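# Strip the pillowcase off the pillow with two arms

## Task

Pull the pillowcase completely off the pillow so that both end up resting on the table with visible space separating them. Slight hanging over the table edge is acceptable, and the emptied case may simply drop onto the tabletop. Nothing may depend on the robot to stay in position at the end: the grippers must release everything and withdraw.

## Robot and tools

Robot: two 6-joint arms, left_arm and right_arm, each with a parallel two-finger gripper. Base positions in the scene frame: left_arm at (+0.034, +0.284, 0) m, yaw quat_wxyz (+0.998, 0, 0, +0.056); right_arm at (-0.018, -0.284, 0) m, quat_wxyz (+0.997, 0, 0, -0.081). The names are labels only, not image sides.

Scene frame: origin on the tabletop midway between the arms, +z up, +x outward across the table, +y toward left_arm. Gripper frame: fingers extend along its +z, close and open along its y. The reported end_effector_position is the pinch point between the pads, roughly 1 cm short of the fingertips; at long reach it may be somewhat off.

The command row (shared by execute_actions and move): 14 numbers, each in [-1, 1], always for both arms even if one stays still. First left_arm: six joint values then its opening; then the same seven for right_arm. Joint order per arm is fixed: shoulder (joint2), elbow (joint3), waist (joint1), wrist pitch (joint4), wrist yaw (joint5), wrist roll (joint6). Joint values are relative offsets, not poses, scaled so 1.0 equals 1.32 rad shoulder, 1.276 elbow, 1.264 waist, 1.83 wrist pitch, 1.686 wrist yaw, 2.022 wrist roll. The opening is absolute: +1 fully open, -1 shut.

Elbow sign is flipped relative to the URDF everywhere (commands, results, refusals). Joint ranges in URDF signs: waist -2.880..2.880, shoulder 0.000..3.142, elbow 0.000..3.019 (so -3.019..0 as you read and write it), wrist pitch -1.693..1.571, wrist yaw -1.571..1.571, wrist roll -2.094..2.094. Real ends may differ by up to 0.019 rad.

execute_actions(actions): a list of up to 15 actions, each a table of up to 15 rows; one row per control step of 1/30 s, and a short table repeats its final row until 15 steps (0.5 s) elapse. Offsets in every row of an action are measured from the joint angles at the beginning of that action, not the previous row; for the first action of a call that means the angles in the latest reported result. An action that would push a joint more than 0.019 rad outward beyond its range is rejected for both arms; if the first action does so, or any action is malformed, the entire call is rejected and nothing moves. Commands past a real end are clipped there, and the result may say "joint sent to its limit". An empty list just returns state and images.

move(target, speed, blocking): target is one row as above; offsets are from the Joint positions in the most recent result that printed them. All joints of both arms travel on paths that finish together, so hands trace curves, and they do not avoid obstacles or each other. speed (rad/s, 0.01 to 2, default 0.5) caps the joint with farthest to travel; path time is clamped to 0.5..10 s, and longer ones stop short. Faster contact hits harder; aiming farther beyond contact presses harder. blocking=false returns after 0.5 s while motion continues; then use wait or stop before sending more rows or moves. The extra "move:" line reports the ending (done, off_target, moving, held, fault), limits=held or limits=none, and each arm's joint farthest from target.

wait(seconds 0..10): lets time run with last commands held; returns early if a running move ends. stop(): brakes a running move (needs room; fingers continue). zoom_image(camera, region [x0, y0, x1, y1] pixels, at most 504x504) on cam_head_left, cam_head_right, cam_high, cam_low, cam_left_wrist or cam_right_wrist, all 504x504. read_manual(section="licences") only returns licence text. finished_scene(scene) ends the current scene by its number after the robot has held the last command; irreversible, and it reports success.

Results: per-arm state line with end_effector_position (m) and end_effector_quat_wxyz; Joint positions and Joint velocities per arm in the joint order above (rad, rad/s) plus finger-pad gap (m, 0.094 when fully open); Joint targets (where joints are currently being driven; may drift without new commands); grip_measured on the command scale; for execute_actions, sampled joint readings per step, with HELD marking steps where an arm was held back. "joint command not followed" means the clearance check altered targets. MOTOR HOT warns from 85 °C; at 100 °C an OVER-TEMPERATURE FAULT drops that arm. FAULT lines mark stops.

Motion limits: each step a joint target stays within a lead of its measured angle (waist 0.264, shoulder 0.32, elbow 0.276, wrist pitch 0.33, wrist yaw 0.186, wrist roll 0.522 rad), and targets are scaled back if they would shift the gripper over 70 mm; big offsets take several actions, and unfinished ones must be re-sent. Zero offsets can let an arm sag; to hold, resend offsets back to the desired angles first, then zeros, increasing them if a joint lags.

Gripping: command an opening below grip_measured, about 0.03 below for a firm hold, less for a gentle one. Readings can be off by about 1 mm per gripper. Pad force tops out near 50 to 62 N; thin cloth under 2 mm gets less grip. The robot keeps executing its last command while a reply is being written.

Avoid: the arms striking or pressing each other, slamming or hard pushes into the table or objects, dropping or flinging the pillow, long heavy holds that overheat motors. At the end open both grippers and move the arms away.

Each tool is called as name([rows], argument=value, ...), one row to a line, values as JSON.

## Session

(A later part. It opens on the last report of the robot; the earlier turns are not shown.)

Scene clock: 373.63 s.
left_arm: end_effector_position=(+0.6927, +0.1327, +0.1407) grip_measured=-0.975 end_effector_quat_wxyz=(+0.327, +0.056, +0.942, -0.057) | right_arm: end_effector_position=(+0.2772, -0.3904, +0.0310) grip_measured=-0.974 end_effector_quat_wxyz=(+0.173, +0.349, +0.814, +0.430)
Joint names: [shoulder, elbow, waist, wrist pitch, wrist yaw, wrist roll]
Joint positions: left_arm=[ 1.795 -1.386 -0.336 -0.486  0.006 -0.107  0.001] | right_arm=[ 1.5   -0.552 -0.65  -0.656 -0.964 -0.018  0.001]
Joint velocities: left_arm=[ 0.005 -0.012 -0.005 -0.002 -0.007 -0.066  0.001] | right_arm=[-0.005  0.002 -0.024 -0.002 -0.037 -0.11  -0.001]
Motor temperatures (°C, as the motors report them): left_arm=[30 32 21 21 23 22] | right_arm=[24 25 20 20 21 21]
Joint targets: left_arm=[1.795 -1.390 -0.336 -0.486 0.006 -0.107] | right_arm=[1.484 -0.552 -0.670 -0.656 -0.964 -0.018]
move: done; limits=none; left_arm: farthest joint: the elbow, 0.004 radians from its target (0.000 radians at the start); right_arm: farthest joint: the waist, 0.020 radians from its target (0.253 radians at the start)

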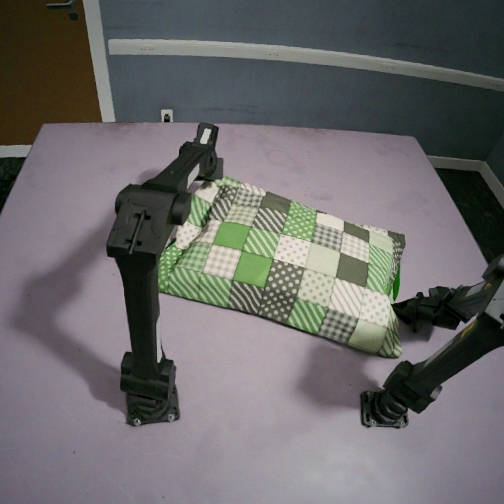

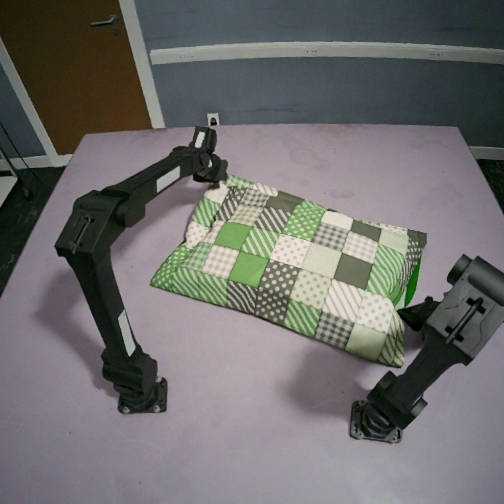

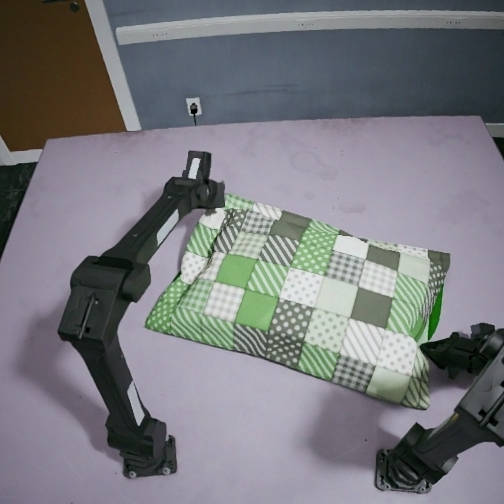

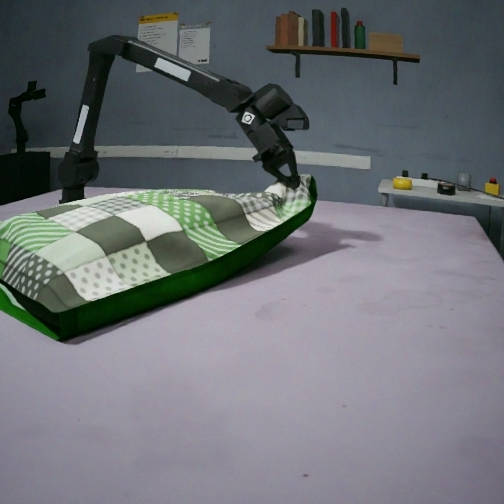

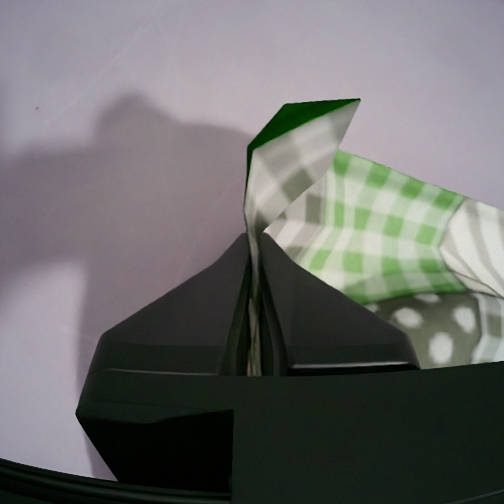

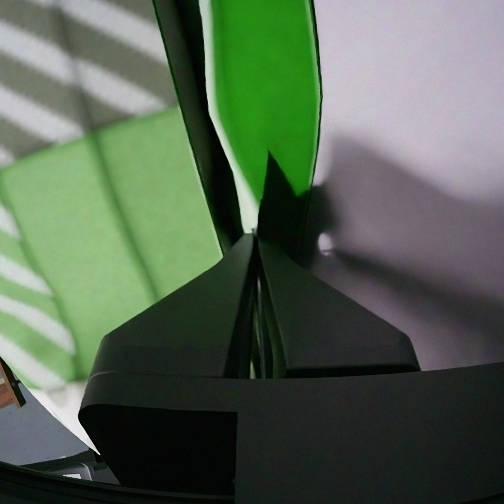

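move(target=[0,0,0.4,0,0,0,-1,0,0,0,0,0,0,-1], speed=0.25)

Scene clock: 395.60 s.
left_arm: end_effector_position=(+0.6671, +0.3207, +0.0940) grip_measured=-0.975 end_effector_quat_wxyz=(+0.263, -0.079, +0.960, -0.049) | right_arm: end_effector_position=(+0.2778, -0.3769, +0.0317) grip_measured=-0.975 end_effector_quat_wxyz=(+0.166, +0.339, +0.813, +0.443)
Joint names: [shoulder, elbow, waist, wrist pitch, wrist yaw, wrist roll]
Joint positions: left_arm=[ 1.796 -1.307 -0.028 -0.548  0.094 -0.107  0.001] | right_arm=[ 1.5   -0.542 -0.622 -0.658 -0.985 -0.018  0.001]
Joint velocities: left_arm=[ 0.015 -0.022 -0.015 -0.002 -0.11   0.007 -0.001] | right_arm=[-0.005 -0.002  0.015 -0.002 -0.022 -0.022  0.   ]
Motor temperatures (°C, as the motors report them): left_arm=[30 32 21 21 23 22] | right_arm=[24 25 20 20 21 21]
Joint targets: left_arm=[1.795 -1.347 0.072 -0.516 0.049 -0.107] | right_arm=[1.500 -0.552 -0.650 -0.656 -0.964 -0.018]
move: off_target (left_arm, right_arm); limits=none; left_arm: farthest joint: the waist, 0.198 radians from its target (0.506 radians at the start); right_arm: farthest joint: the waist, 0.028 radians from its target (0.000 radians at the start)

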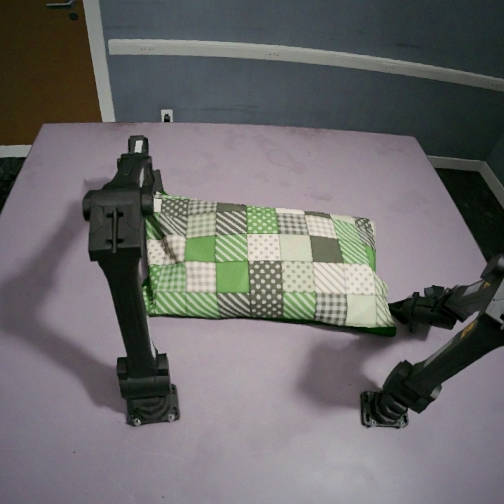

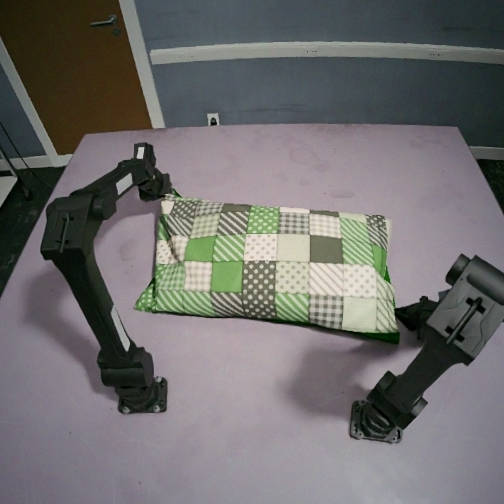

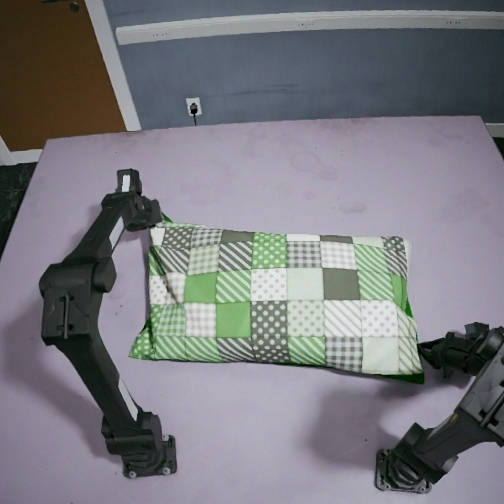

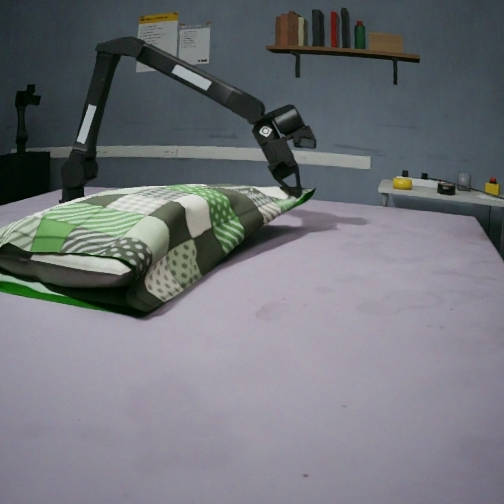

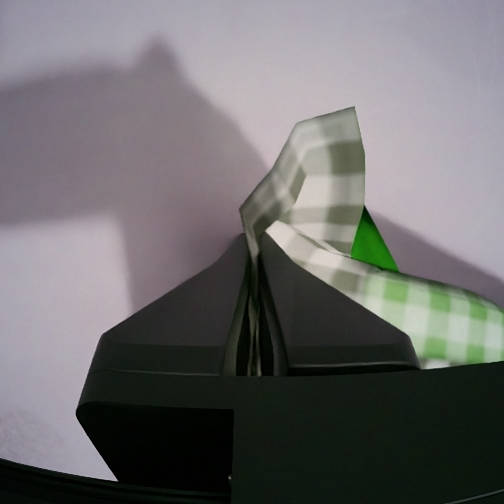

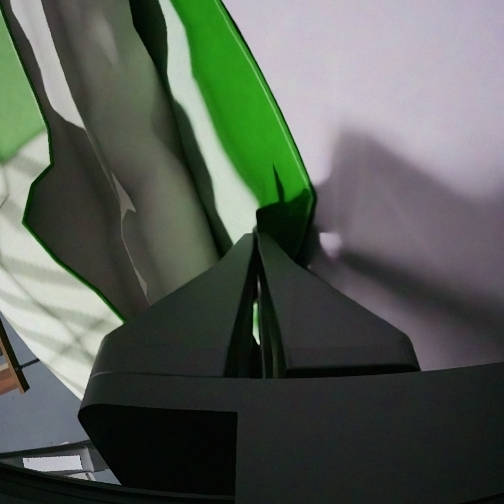

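move(target=[0,0,-0.03,0,0,0,-1,0,0,-0.05,0,0,0,-0.2])

zoom_image(camera="cam_low", region=[0,180,250,340])

Scene clock: 404.40 s.
left_arm: end_effector_position=(+0.6645, +0.2964, +0.0904) grip_measured=-0.975 end_effector_quat_wxyz=(+0.257, -0.061, +0.963, -0.055) | right_arm: end_effector_position=(+0.2725, -0.3918, +0.0320) grip_measured=-0.202 end_effector_quat_wxyz=(+0.178, +0.360, +0.803, +0.440)
Joint names: [shoulder, elbow, waist, wrist pitch, wrist yaw, wrist roll]
Joint positions: left_arm=[ 1.796 -1.299 -0.065 -0.551  0.098 -0.107  0.001] | right_arm=[ 1.5   -0.541 -0.674 -0.658 -0.987 -0.018  0.037]
Joint velocities: left_arm=[-0.015  0.002 -0.015 -0.007 -0.022  0.037 -0.   ] | right_arm=[ 0.005  0.002 -0.005 -0.017 -0.051  0.007 -0.   ]
Motor temperatures (°C, as the motors report them): left_arm=[30 33 21 21 25 22] | right_arm=[24 25 20 20 21 21]
Joint targets: left_arm=[1.796 -1.307 -0.067 -0.548 0.094 -0.107] | right_arm=[1.500 -0.542 -0.685 -0.658 -0.985 -0.018]
move: done; limits=none; left_arm: farthest joint: the elbow, 0.008 radians from its target (0.000 radians at the start); right_arm: farthest joint: the waist, 0.011 radians from its target (0.063 radians at the start)

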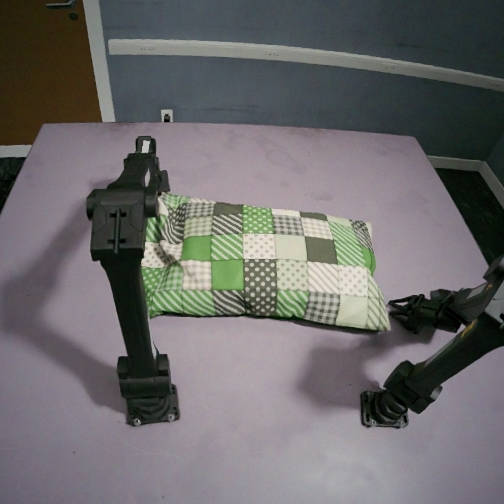

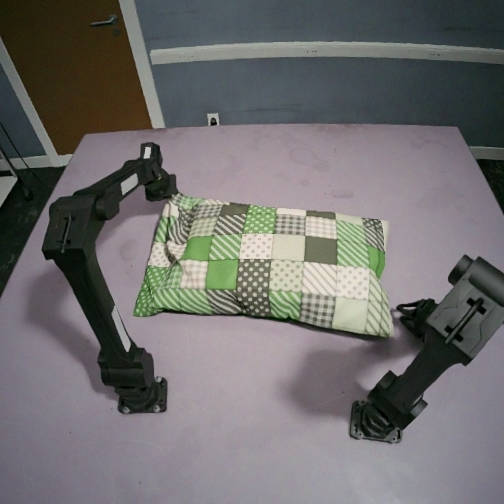

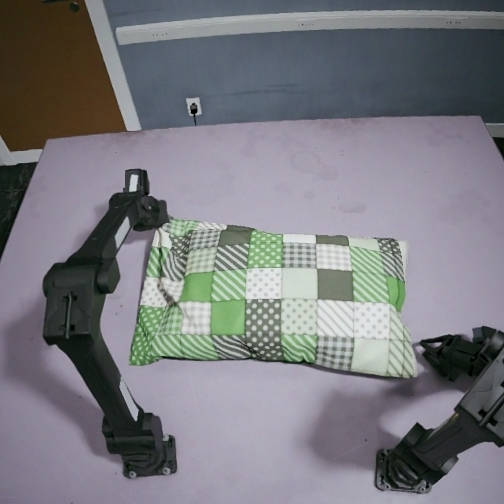

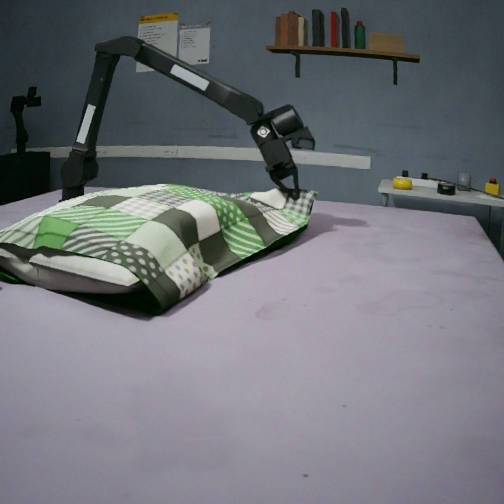

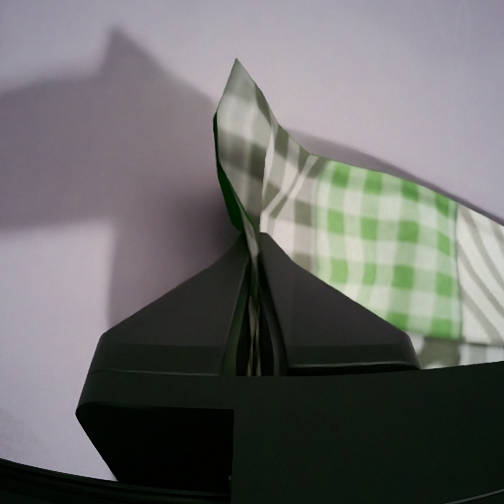

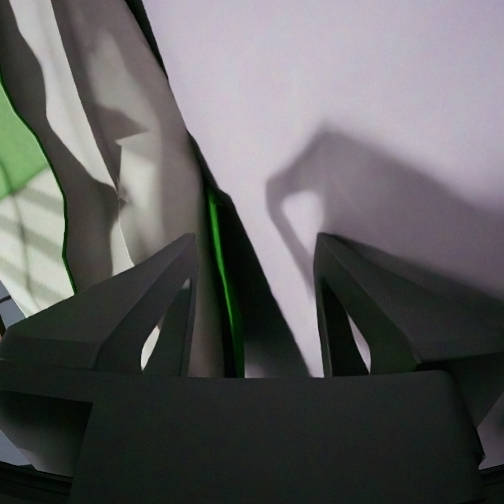

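Region (0, 180, 250, 340) of cam_low's 504x504 image, scaled by 2.016, with more detail than that image has; it fills the top 323 rows of this view, and the rest is white.

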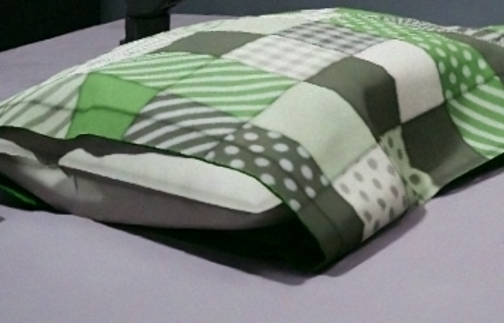

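move(target=[0,0,0,0,0,0,-1,-0.04,0,0,0,0,0,-0.2])

move(target=[0,0,0,0,0,0,-1,-0.04,0,0.12,0,0,0,-0.2], speed=0.2)

Scene clock: 414.90 s.
left_arm: end_effector_position=(+0.6645, +0.2964, +0.0904) grip_measured=-0.975 end_effector_quat_wxyz=(+0.257, -0.061, +0.963, -0.055) | right_arm: end_effector_position=(+0.2754, -0.3950, +0.0437) grip_measured=-0.202 end_effector_quat_wxyz=(+0.196, +0.350, +0.808, +0.431)
Joint names: [shoulder, elbow, waist, wrist pitch, wrist yaw, wrist roll]
Joint positions: left_arm=[ 1.796 -1.299 -0.065 -0.551  0.098 -0.107  0.001] | right_arm=[ 1.454 -0.541 -0.674 -0.658 -0.987 -0.018  0.037]
Joint velocities: left_arm=[-0.005 -0.012 -0.005 -0.017  0.007 -0.022 -0.001] | right_arm=[-0.015  0.012  0.005  0.002 -0.007  0.081 -0.   ]
Motor temperatures (°C, as the motors report them): left_arm=[30 33 21 21 24 22] | right_arm=[24 25 20 20 21 21]
Joint targets: left_arm=[1.796 -1.299 -0.065 -0.551 0.098 -0.107] | right_arm=[1.447 -0.541 -0.674 -0.658 -0.987 -0.018]
move: done; limits=none; left_arm: farthest joint: the waist, 0.000 radians from its target (0.000 radians at the start); right_arm: farthest joint: the shoulder, 0.006 radians from its target (0.053 radians at the start)

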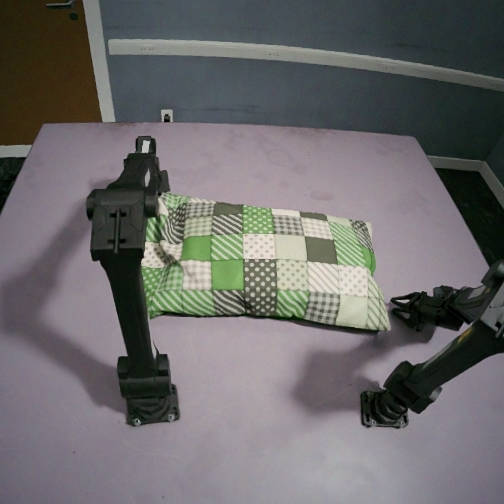

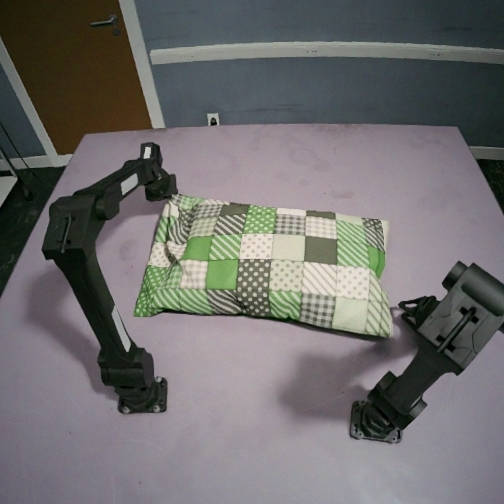

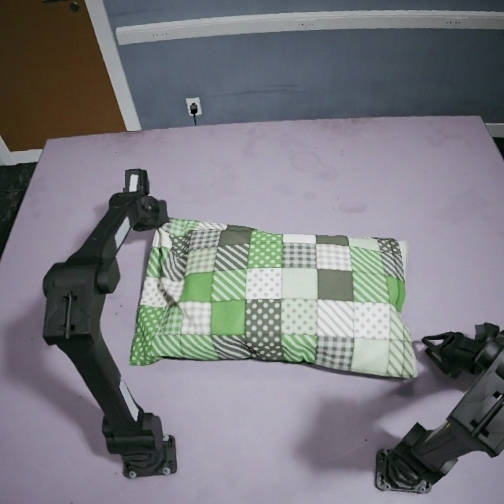

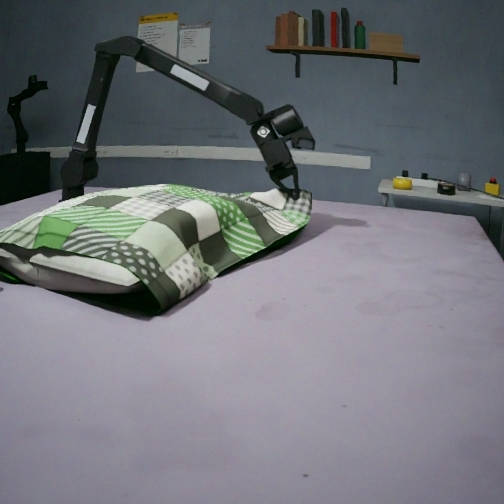

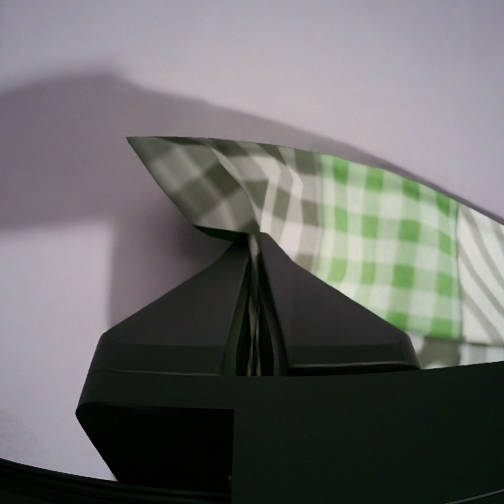

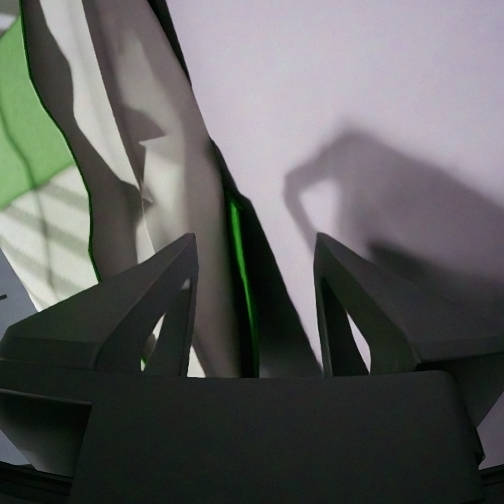

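Scene clock: 416.00 s.
left_arm: end_effector_position=(+0.6645, +0.2964, +0.0904) grip_measured=-0.975 end_effector_quat_wxyz=(+0.257, -0.061, +0.963, -0.055) | right_arm: end_effector_position=(+0.2906, -0.3551, +0.0547) grip_measured=-0.202 end_effector_quat_wxyz=(+0.183, +0.283, +0.834, +0.437)
Joint names: [shoulder, elbow, waist, wrist pitch, wrist yaw, wrist roll]
Joint positions: left_arm=[ 1.796 -1.299 -0.065 -0.551  0.098 -0.107  0.001] | right_arm=[ 1.411 -0.541 -0.534 -0.658 -0.987 -0.018  0.037]
Joint velocities: left_arm=[ 0.015 -0.012 -0.005 -0.017  0.022 -0.051 -0.001] | right_arm=[-0.005  0.012 -0.015 -0.007  0.022 -0.066 -0.001]
Motor temperatures (°C, as the motors report them): left_arm=[30 33 21 21 24 22] | right_arm=[24 25 20 20 21 21]
Joint targets: left_arm=[1.796 -1.299 -0.065 -0.551 0.098 -0.107] | right_arm=[1.401 -0.541 -0.522 -0.658 -0.987 -0.018]
move: done; limits=none; left_arm: farthest joint: the waist, 0.000 radians from its target (0.000 radians at the start); right_arm: farthest joint: the waist, 0.011 radians from its target (0.152 radians at the start)

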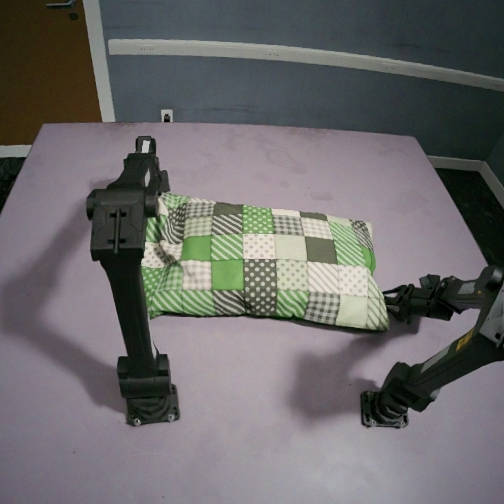

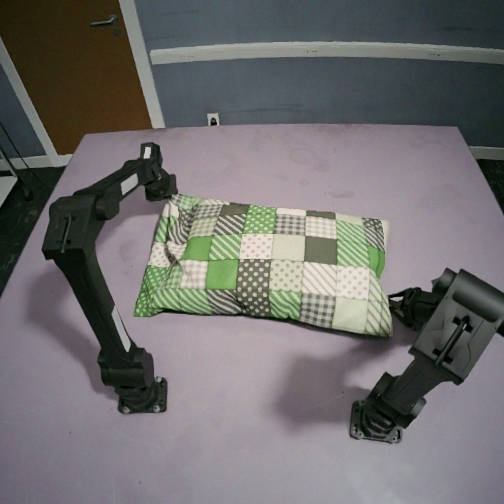

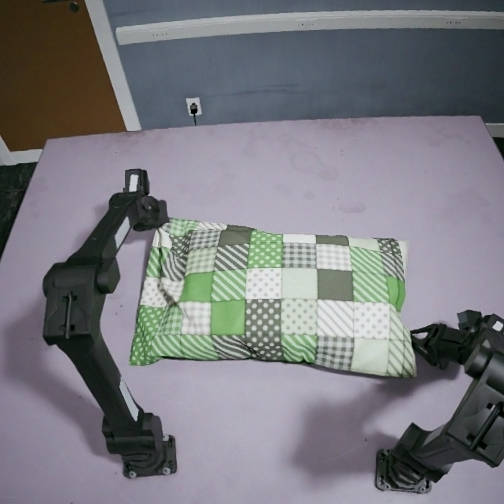

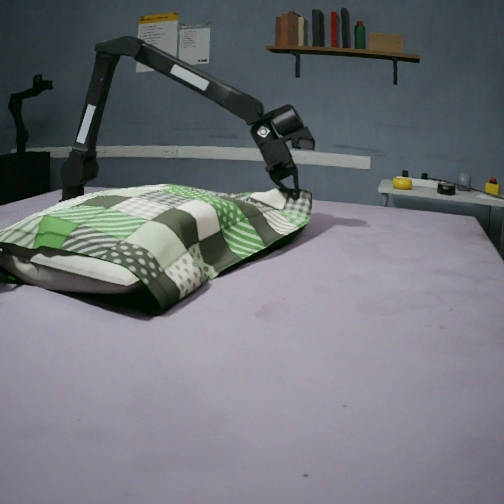

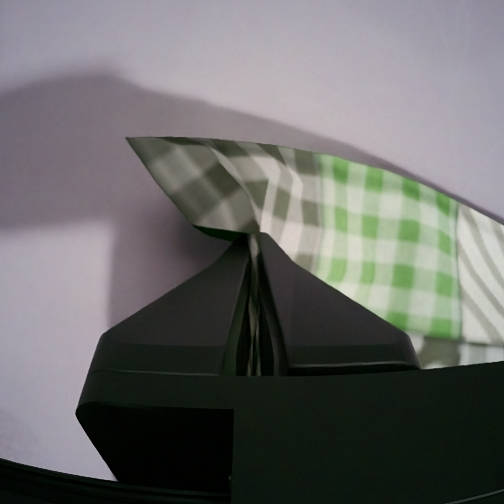

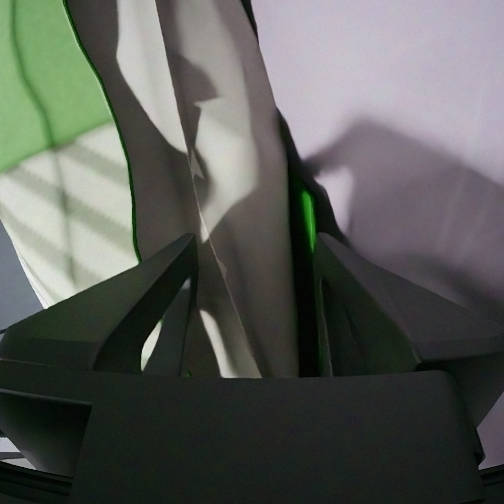

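move(target=[0,0,0,0,0,0,-1,0,0,0.05,0,0,0,-0.45], speed=0.15)

move(target=[0,0,0,0,0,0,-1,0,0,0,0,0,0,-1])

move(target=[0,0,0.05,0,0,0,-1,0,0,-0.15,0,0,0,-1], speed=0.15)

Scene clock: 423.07 s.
left_arm: end_effector_position=(+0.6645, +0.2964, +0.0904) grip_measured=-0.975 end_effector_quat_wxyz=(+0.257, -0.061, +0.963, -0.055) | right_arm: end_effector_position=(+0.2938, -0.3395, +0.0547) grip_measured=-0.448 end_effector_quat_wxyz=(+0.172, +0.262, +0.841, +0.442)
Joint names: [shoulder, elbow, waist, wrist pitch, wrist yaw, wrist roll]
Joint positions: left_arm=[ 1.796 -1.299 -0.065 -0.551  0.098 -0.107  0.001] | right_arm=[ 1.411 -0.541 -0.483 -0.658 -0.987 -0.018  0.026]
Joint velocities: left_arm=[-0.024 -0.007 -0.005  0.022 -0.037  0.051 -0.   ] | right_arm=[-0.005  0.002  0.005 -0.007 -0.125 -0.037  0.001]
Motor temperatures (°C, as the motors report them): left_arm=[30 32 21 21 24 22] | right_arm=[24 25 20 20 21 21]
Joint targets: left_arm=[1.796 -1.299 -0.065 -0.551 0.098 -0.107] | right_arm=[1.411 -0.541 -0.470 -0.658 -0.987 -0.018]
move: done; limits=none; left_arm: farthest joint: the waist, 0.000 radians from its target (0.000 radians at the start); right_arm: farthest joint: the waist, 0.013 radians from its target (0.063 radians at the start)

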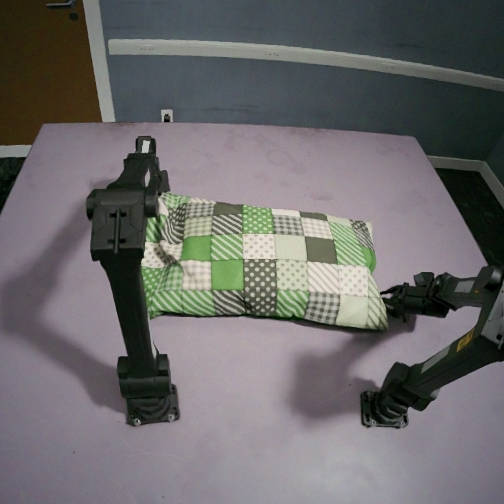

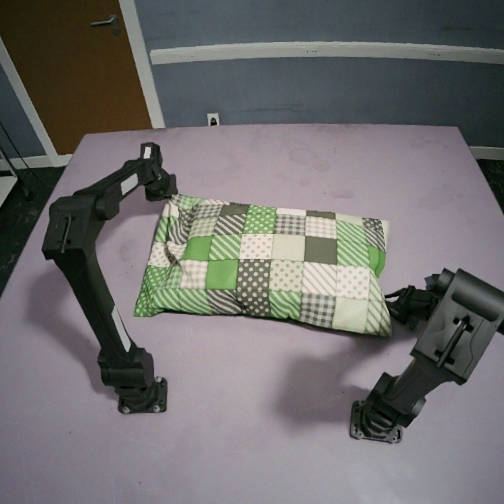

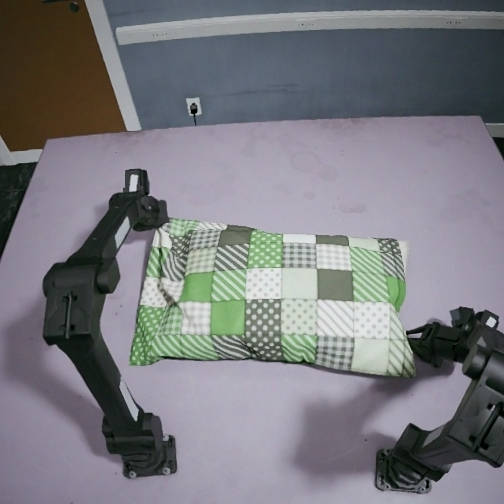

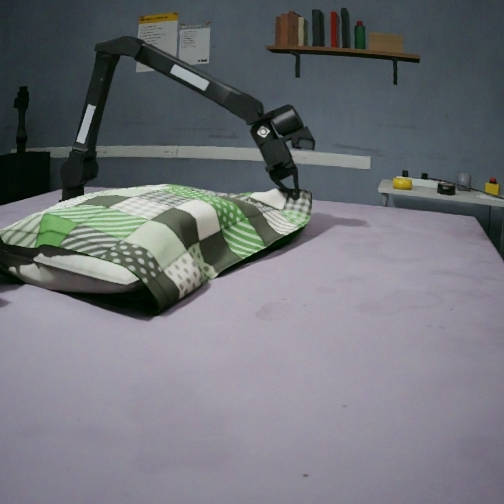

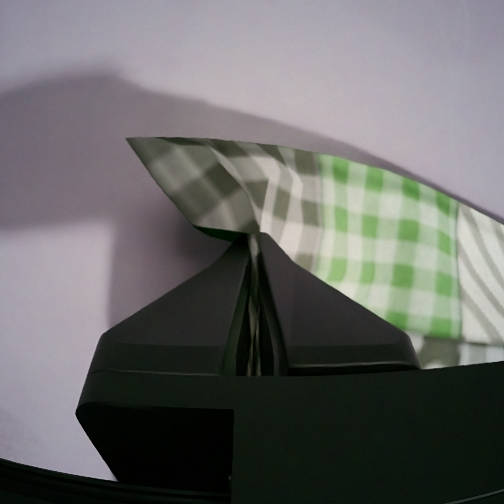

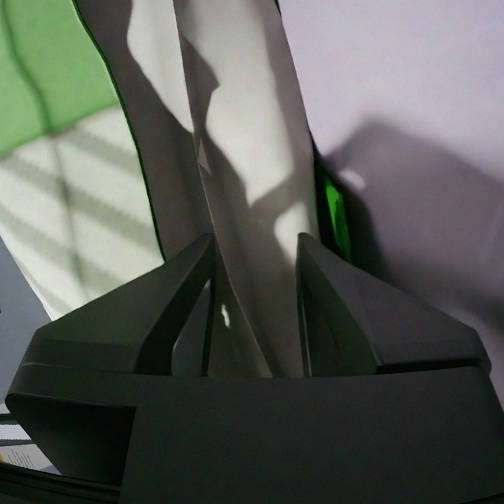

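Scene clock: 423.57 s.
left_arm: end_effector_position=(+0.6645, +0.2964, +0.0904) grip_measured=-0.975 end_effector_quat_wxyz=(+0.257, -0.061, +0.963, -0.055) | right_arm: end_effector_position=(+0.2938, -0.3395, +0.0547) grip_measured=-0.985 end_effector_quat_wxyz=(+0.172, +0.262, +0.841, +0.442)
Joint names: [shoulder, elbow, waist, wrist pitch, wrist yaw, wrist roll]
Joint positions: left_arm=[ 1.796 -1.299 -0.065 -0.551  0.098 -0.107  0.001] | right_arm=[ 1.411 -0.541 -0.483 -0.658 -0.987 -0.018  0.001]
Joint velocities: left_arm=[ 0.005  0.002 -0.015  0.002 -0.022 -0.007 -0.   ] | right_arm=[-0.005  0.012  0.005  0.002 -0.051  0.051 -0.001]
Motor temperatures (°C, as the motors report them): left_arm=[30 32 21 21 24 22] | right_arm=[24 25 20 20 21 21]
Joint targets: left_arm=[1.796 -1.299 -0.065 -0.551 0.098 -0.107] | right_arm=[1.411 -0.541 -0.483 -0.658 -0.987 -0.018]
move: done; limits=none; left_arm: farthest joint: the waist, 0.000 radians from its target (0.000 radians at the start); right_arm: farthest joint: the waist, 0.000 radians from its target (0.000 radians at the start)

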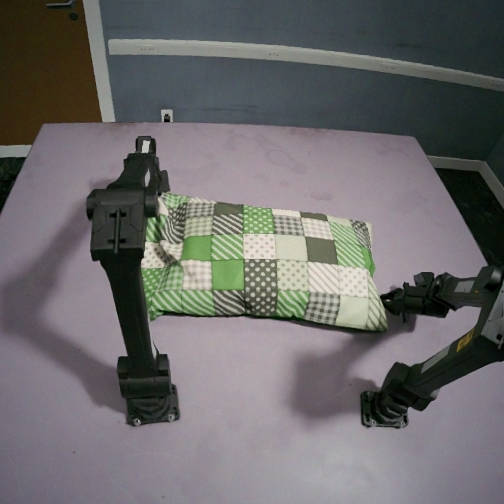

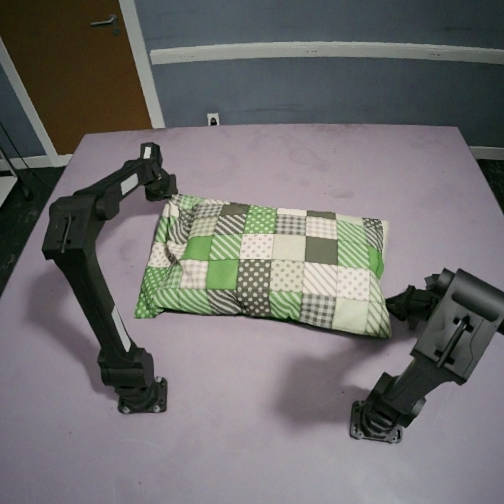

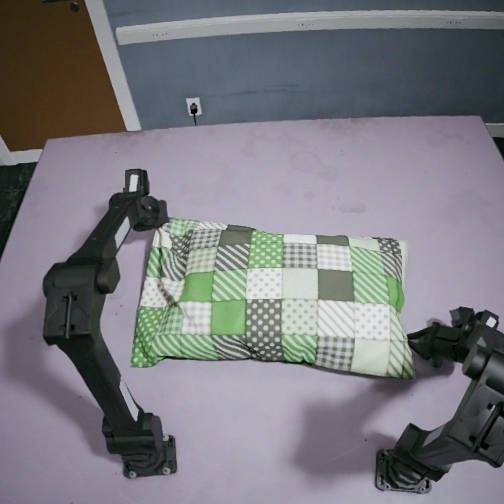

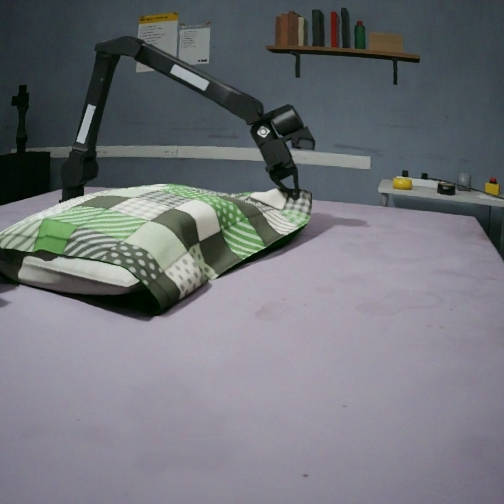

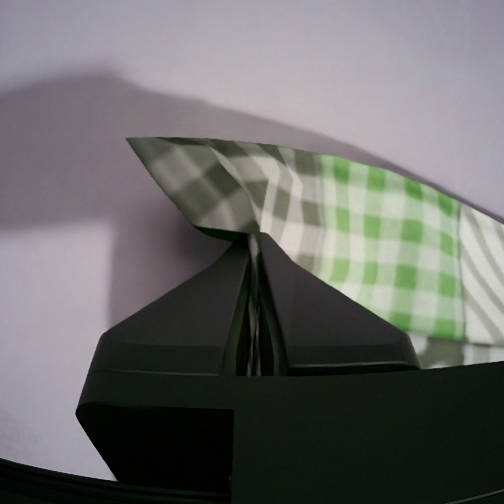

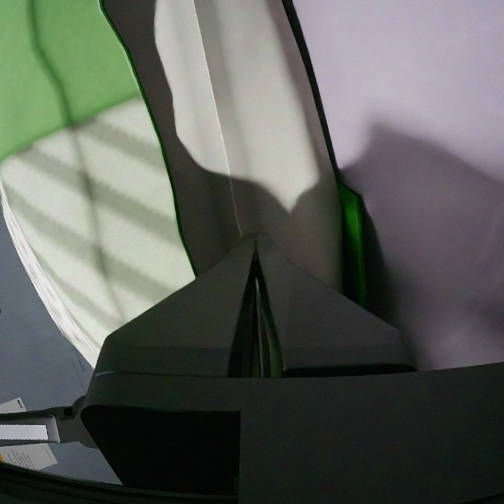

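Scene clock: 425.17 s.
left_arm: end_effector_position=(+0.6602, +0.3266, +0.0869) grip_measured=-0.975 end_effector_quat_wxyz=(+0.254, -0.085, +0.962, -0.049) | right_arm: end_effector_position=(+0.2791, -0.3937, +0.0547) grip_measured=-0.985 end_effector_quat_wxyz=(+0.210, +0.335, +0.814, +0.425)
Joint names: [shoulder, elbow, waist, wrist pitch, wrist yaw, wrist roll]
Joint positions: left_arm=[ 1.796 -1.292 -0.017 -0.551  0.098 -0.107  0.001] | right_arm=[ 1.411 -0.541 -0.661 -0.658 -0.987 -0.018  0.001]
Joint velocities: left_arm=[ 0.005  0.027 -0.015  0.017 -0.051 -0.022 -0.   ] | right_arm=[ 0.005 -0.002  0.005 -0.002  0.007 -0.139  0.   ]
Motor temperatures (°C, as the motors report them): left_arm=[30 32 21 21 24 22] | right_arm=[24 25 20 20 21 21]
Joint targets: left_arm=[1.796 -1.299 -0.002 -0.551 0.098 -0.107] | right_arm=[1.411 -0.541 -0.673 -0.658 -0.987 -0.018]
move: done; limits=none; left_arm: farthest joint: the waist, 0.015 radians from its target (0.064 radians at the start); right_arm: farthest joint: the waist, 0.012 radians from its target (0.189 radians at the start)

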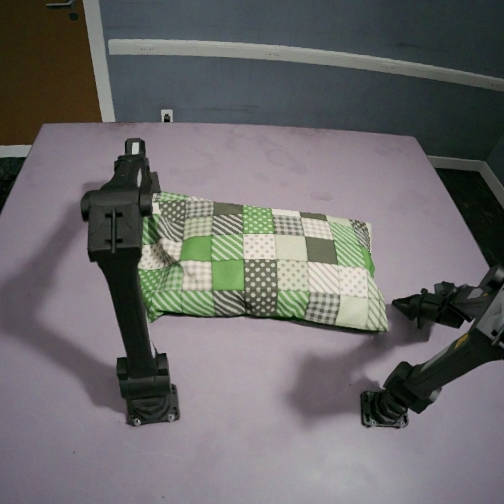

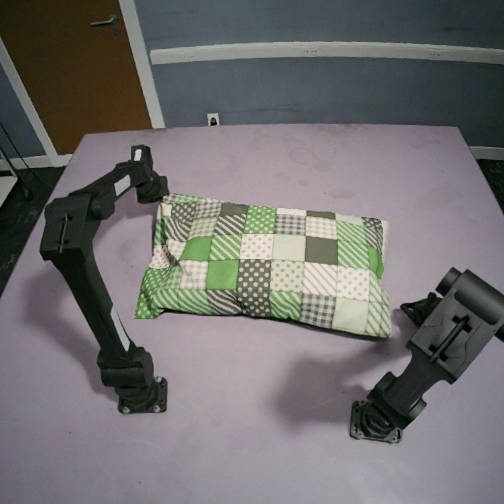

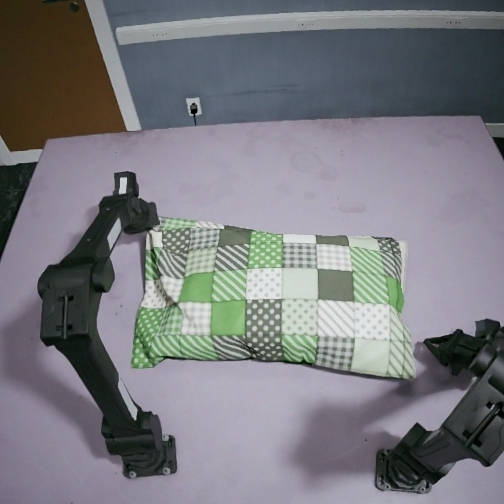

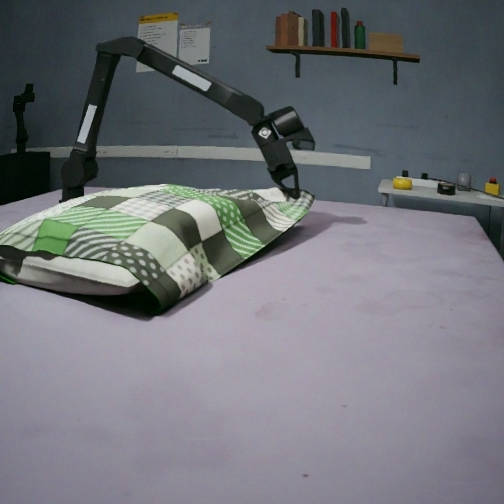

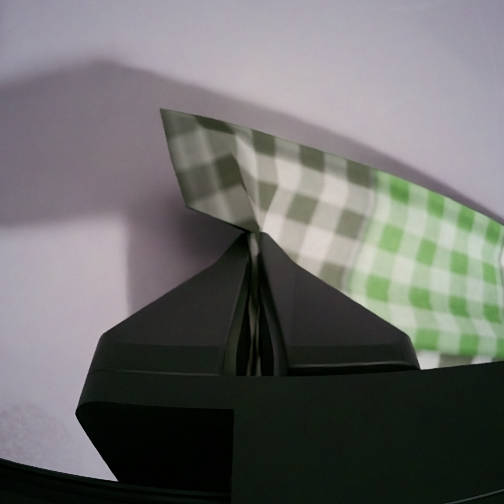

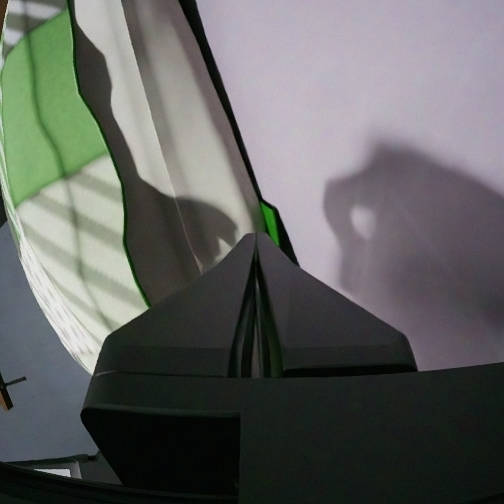

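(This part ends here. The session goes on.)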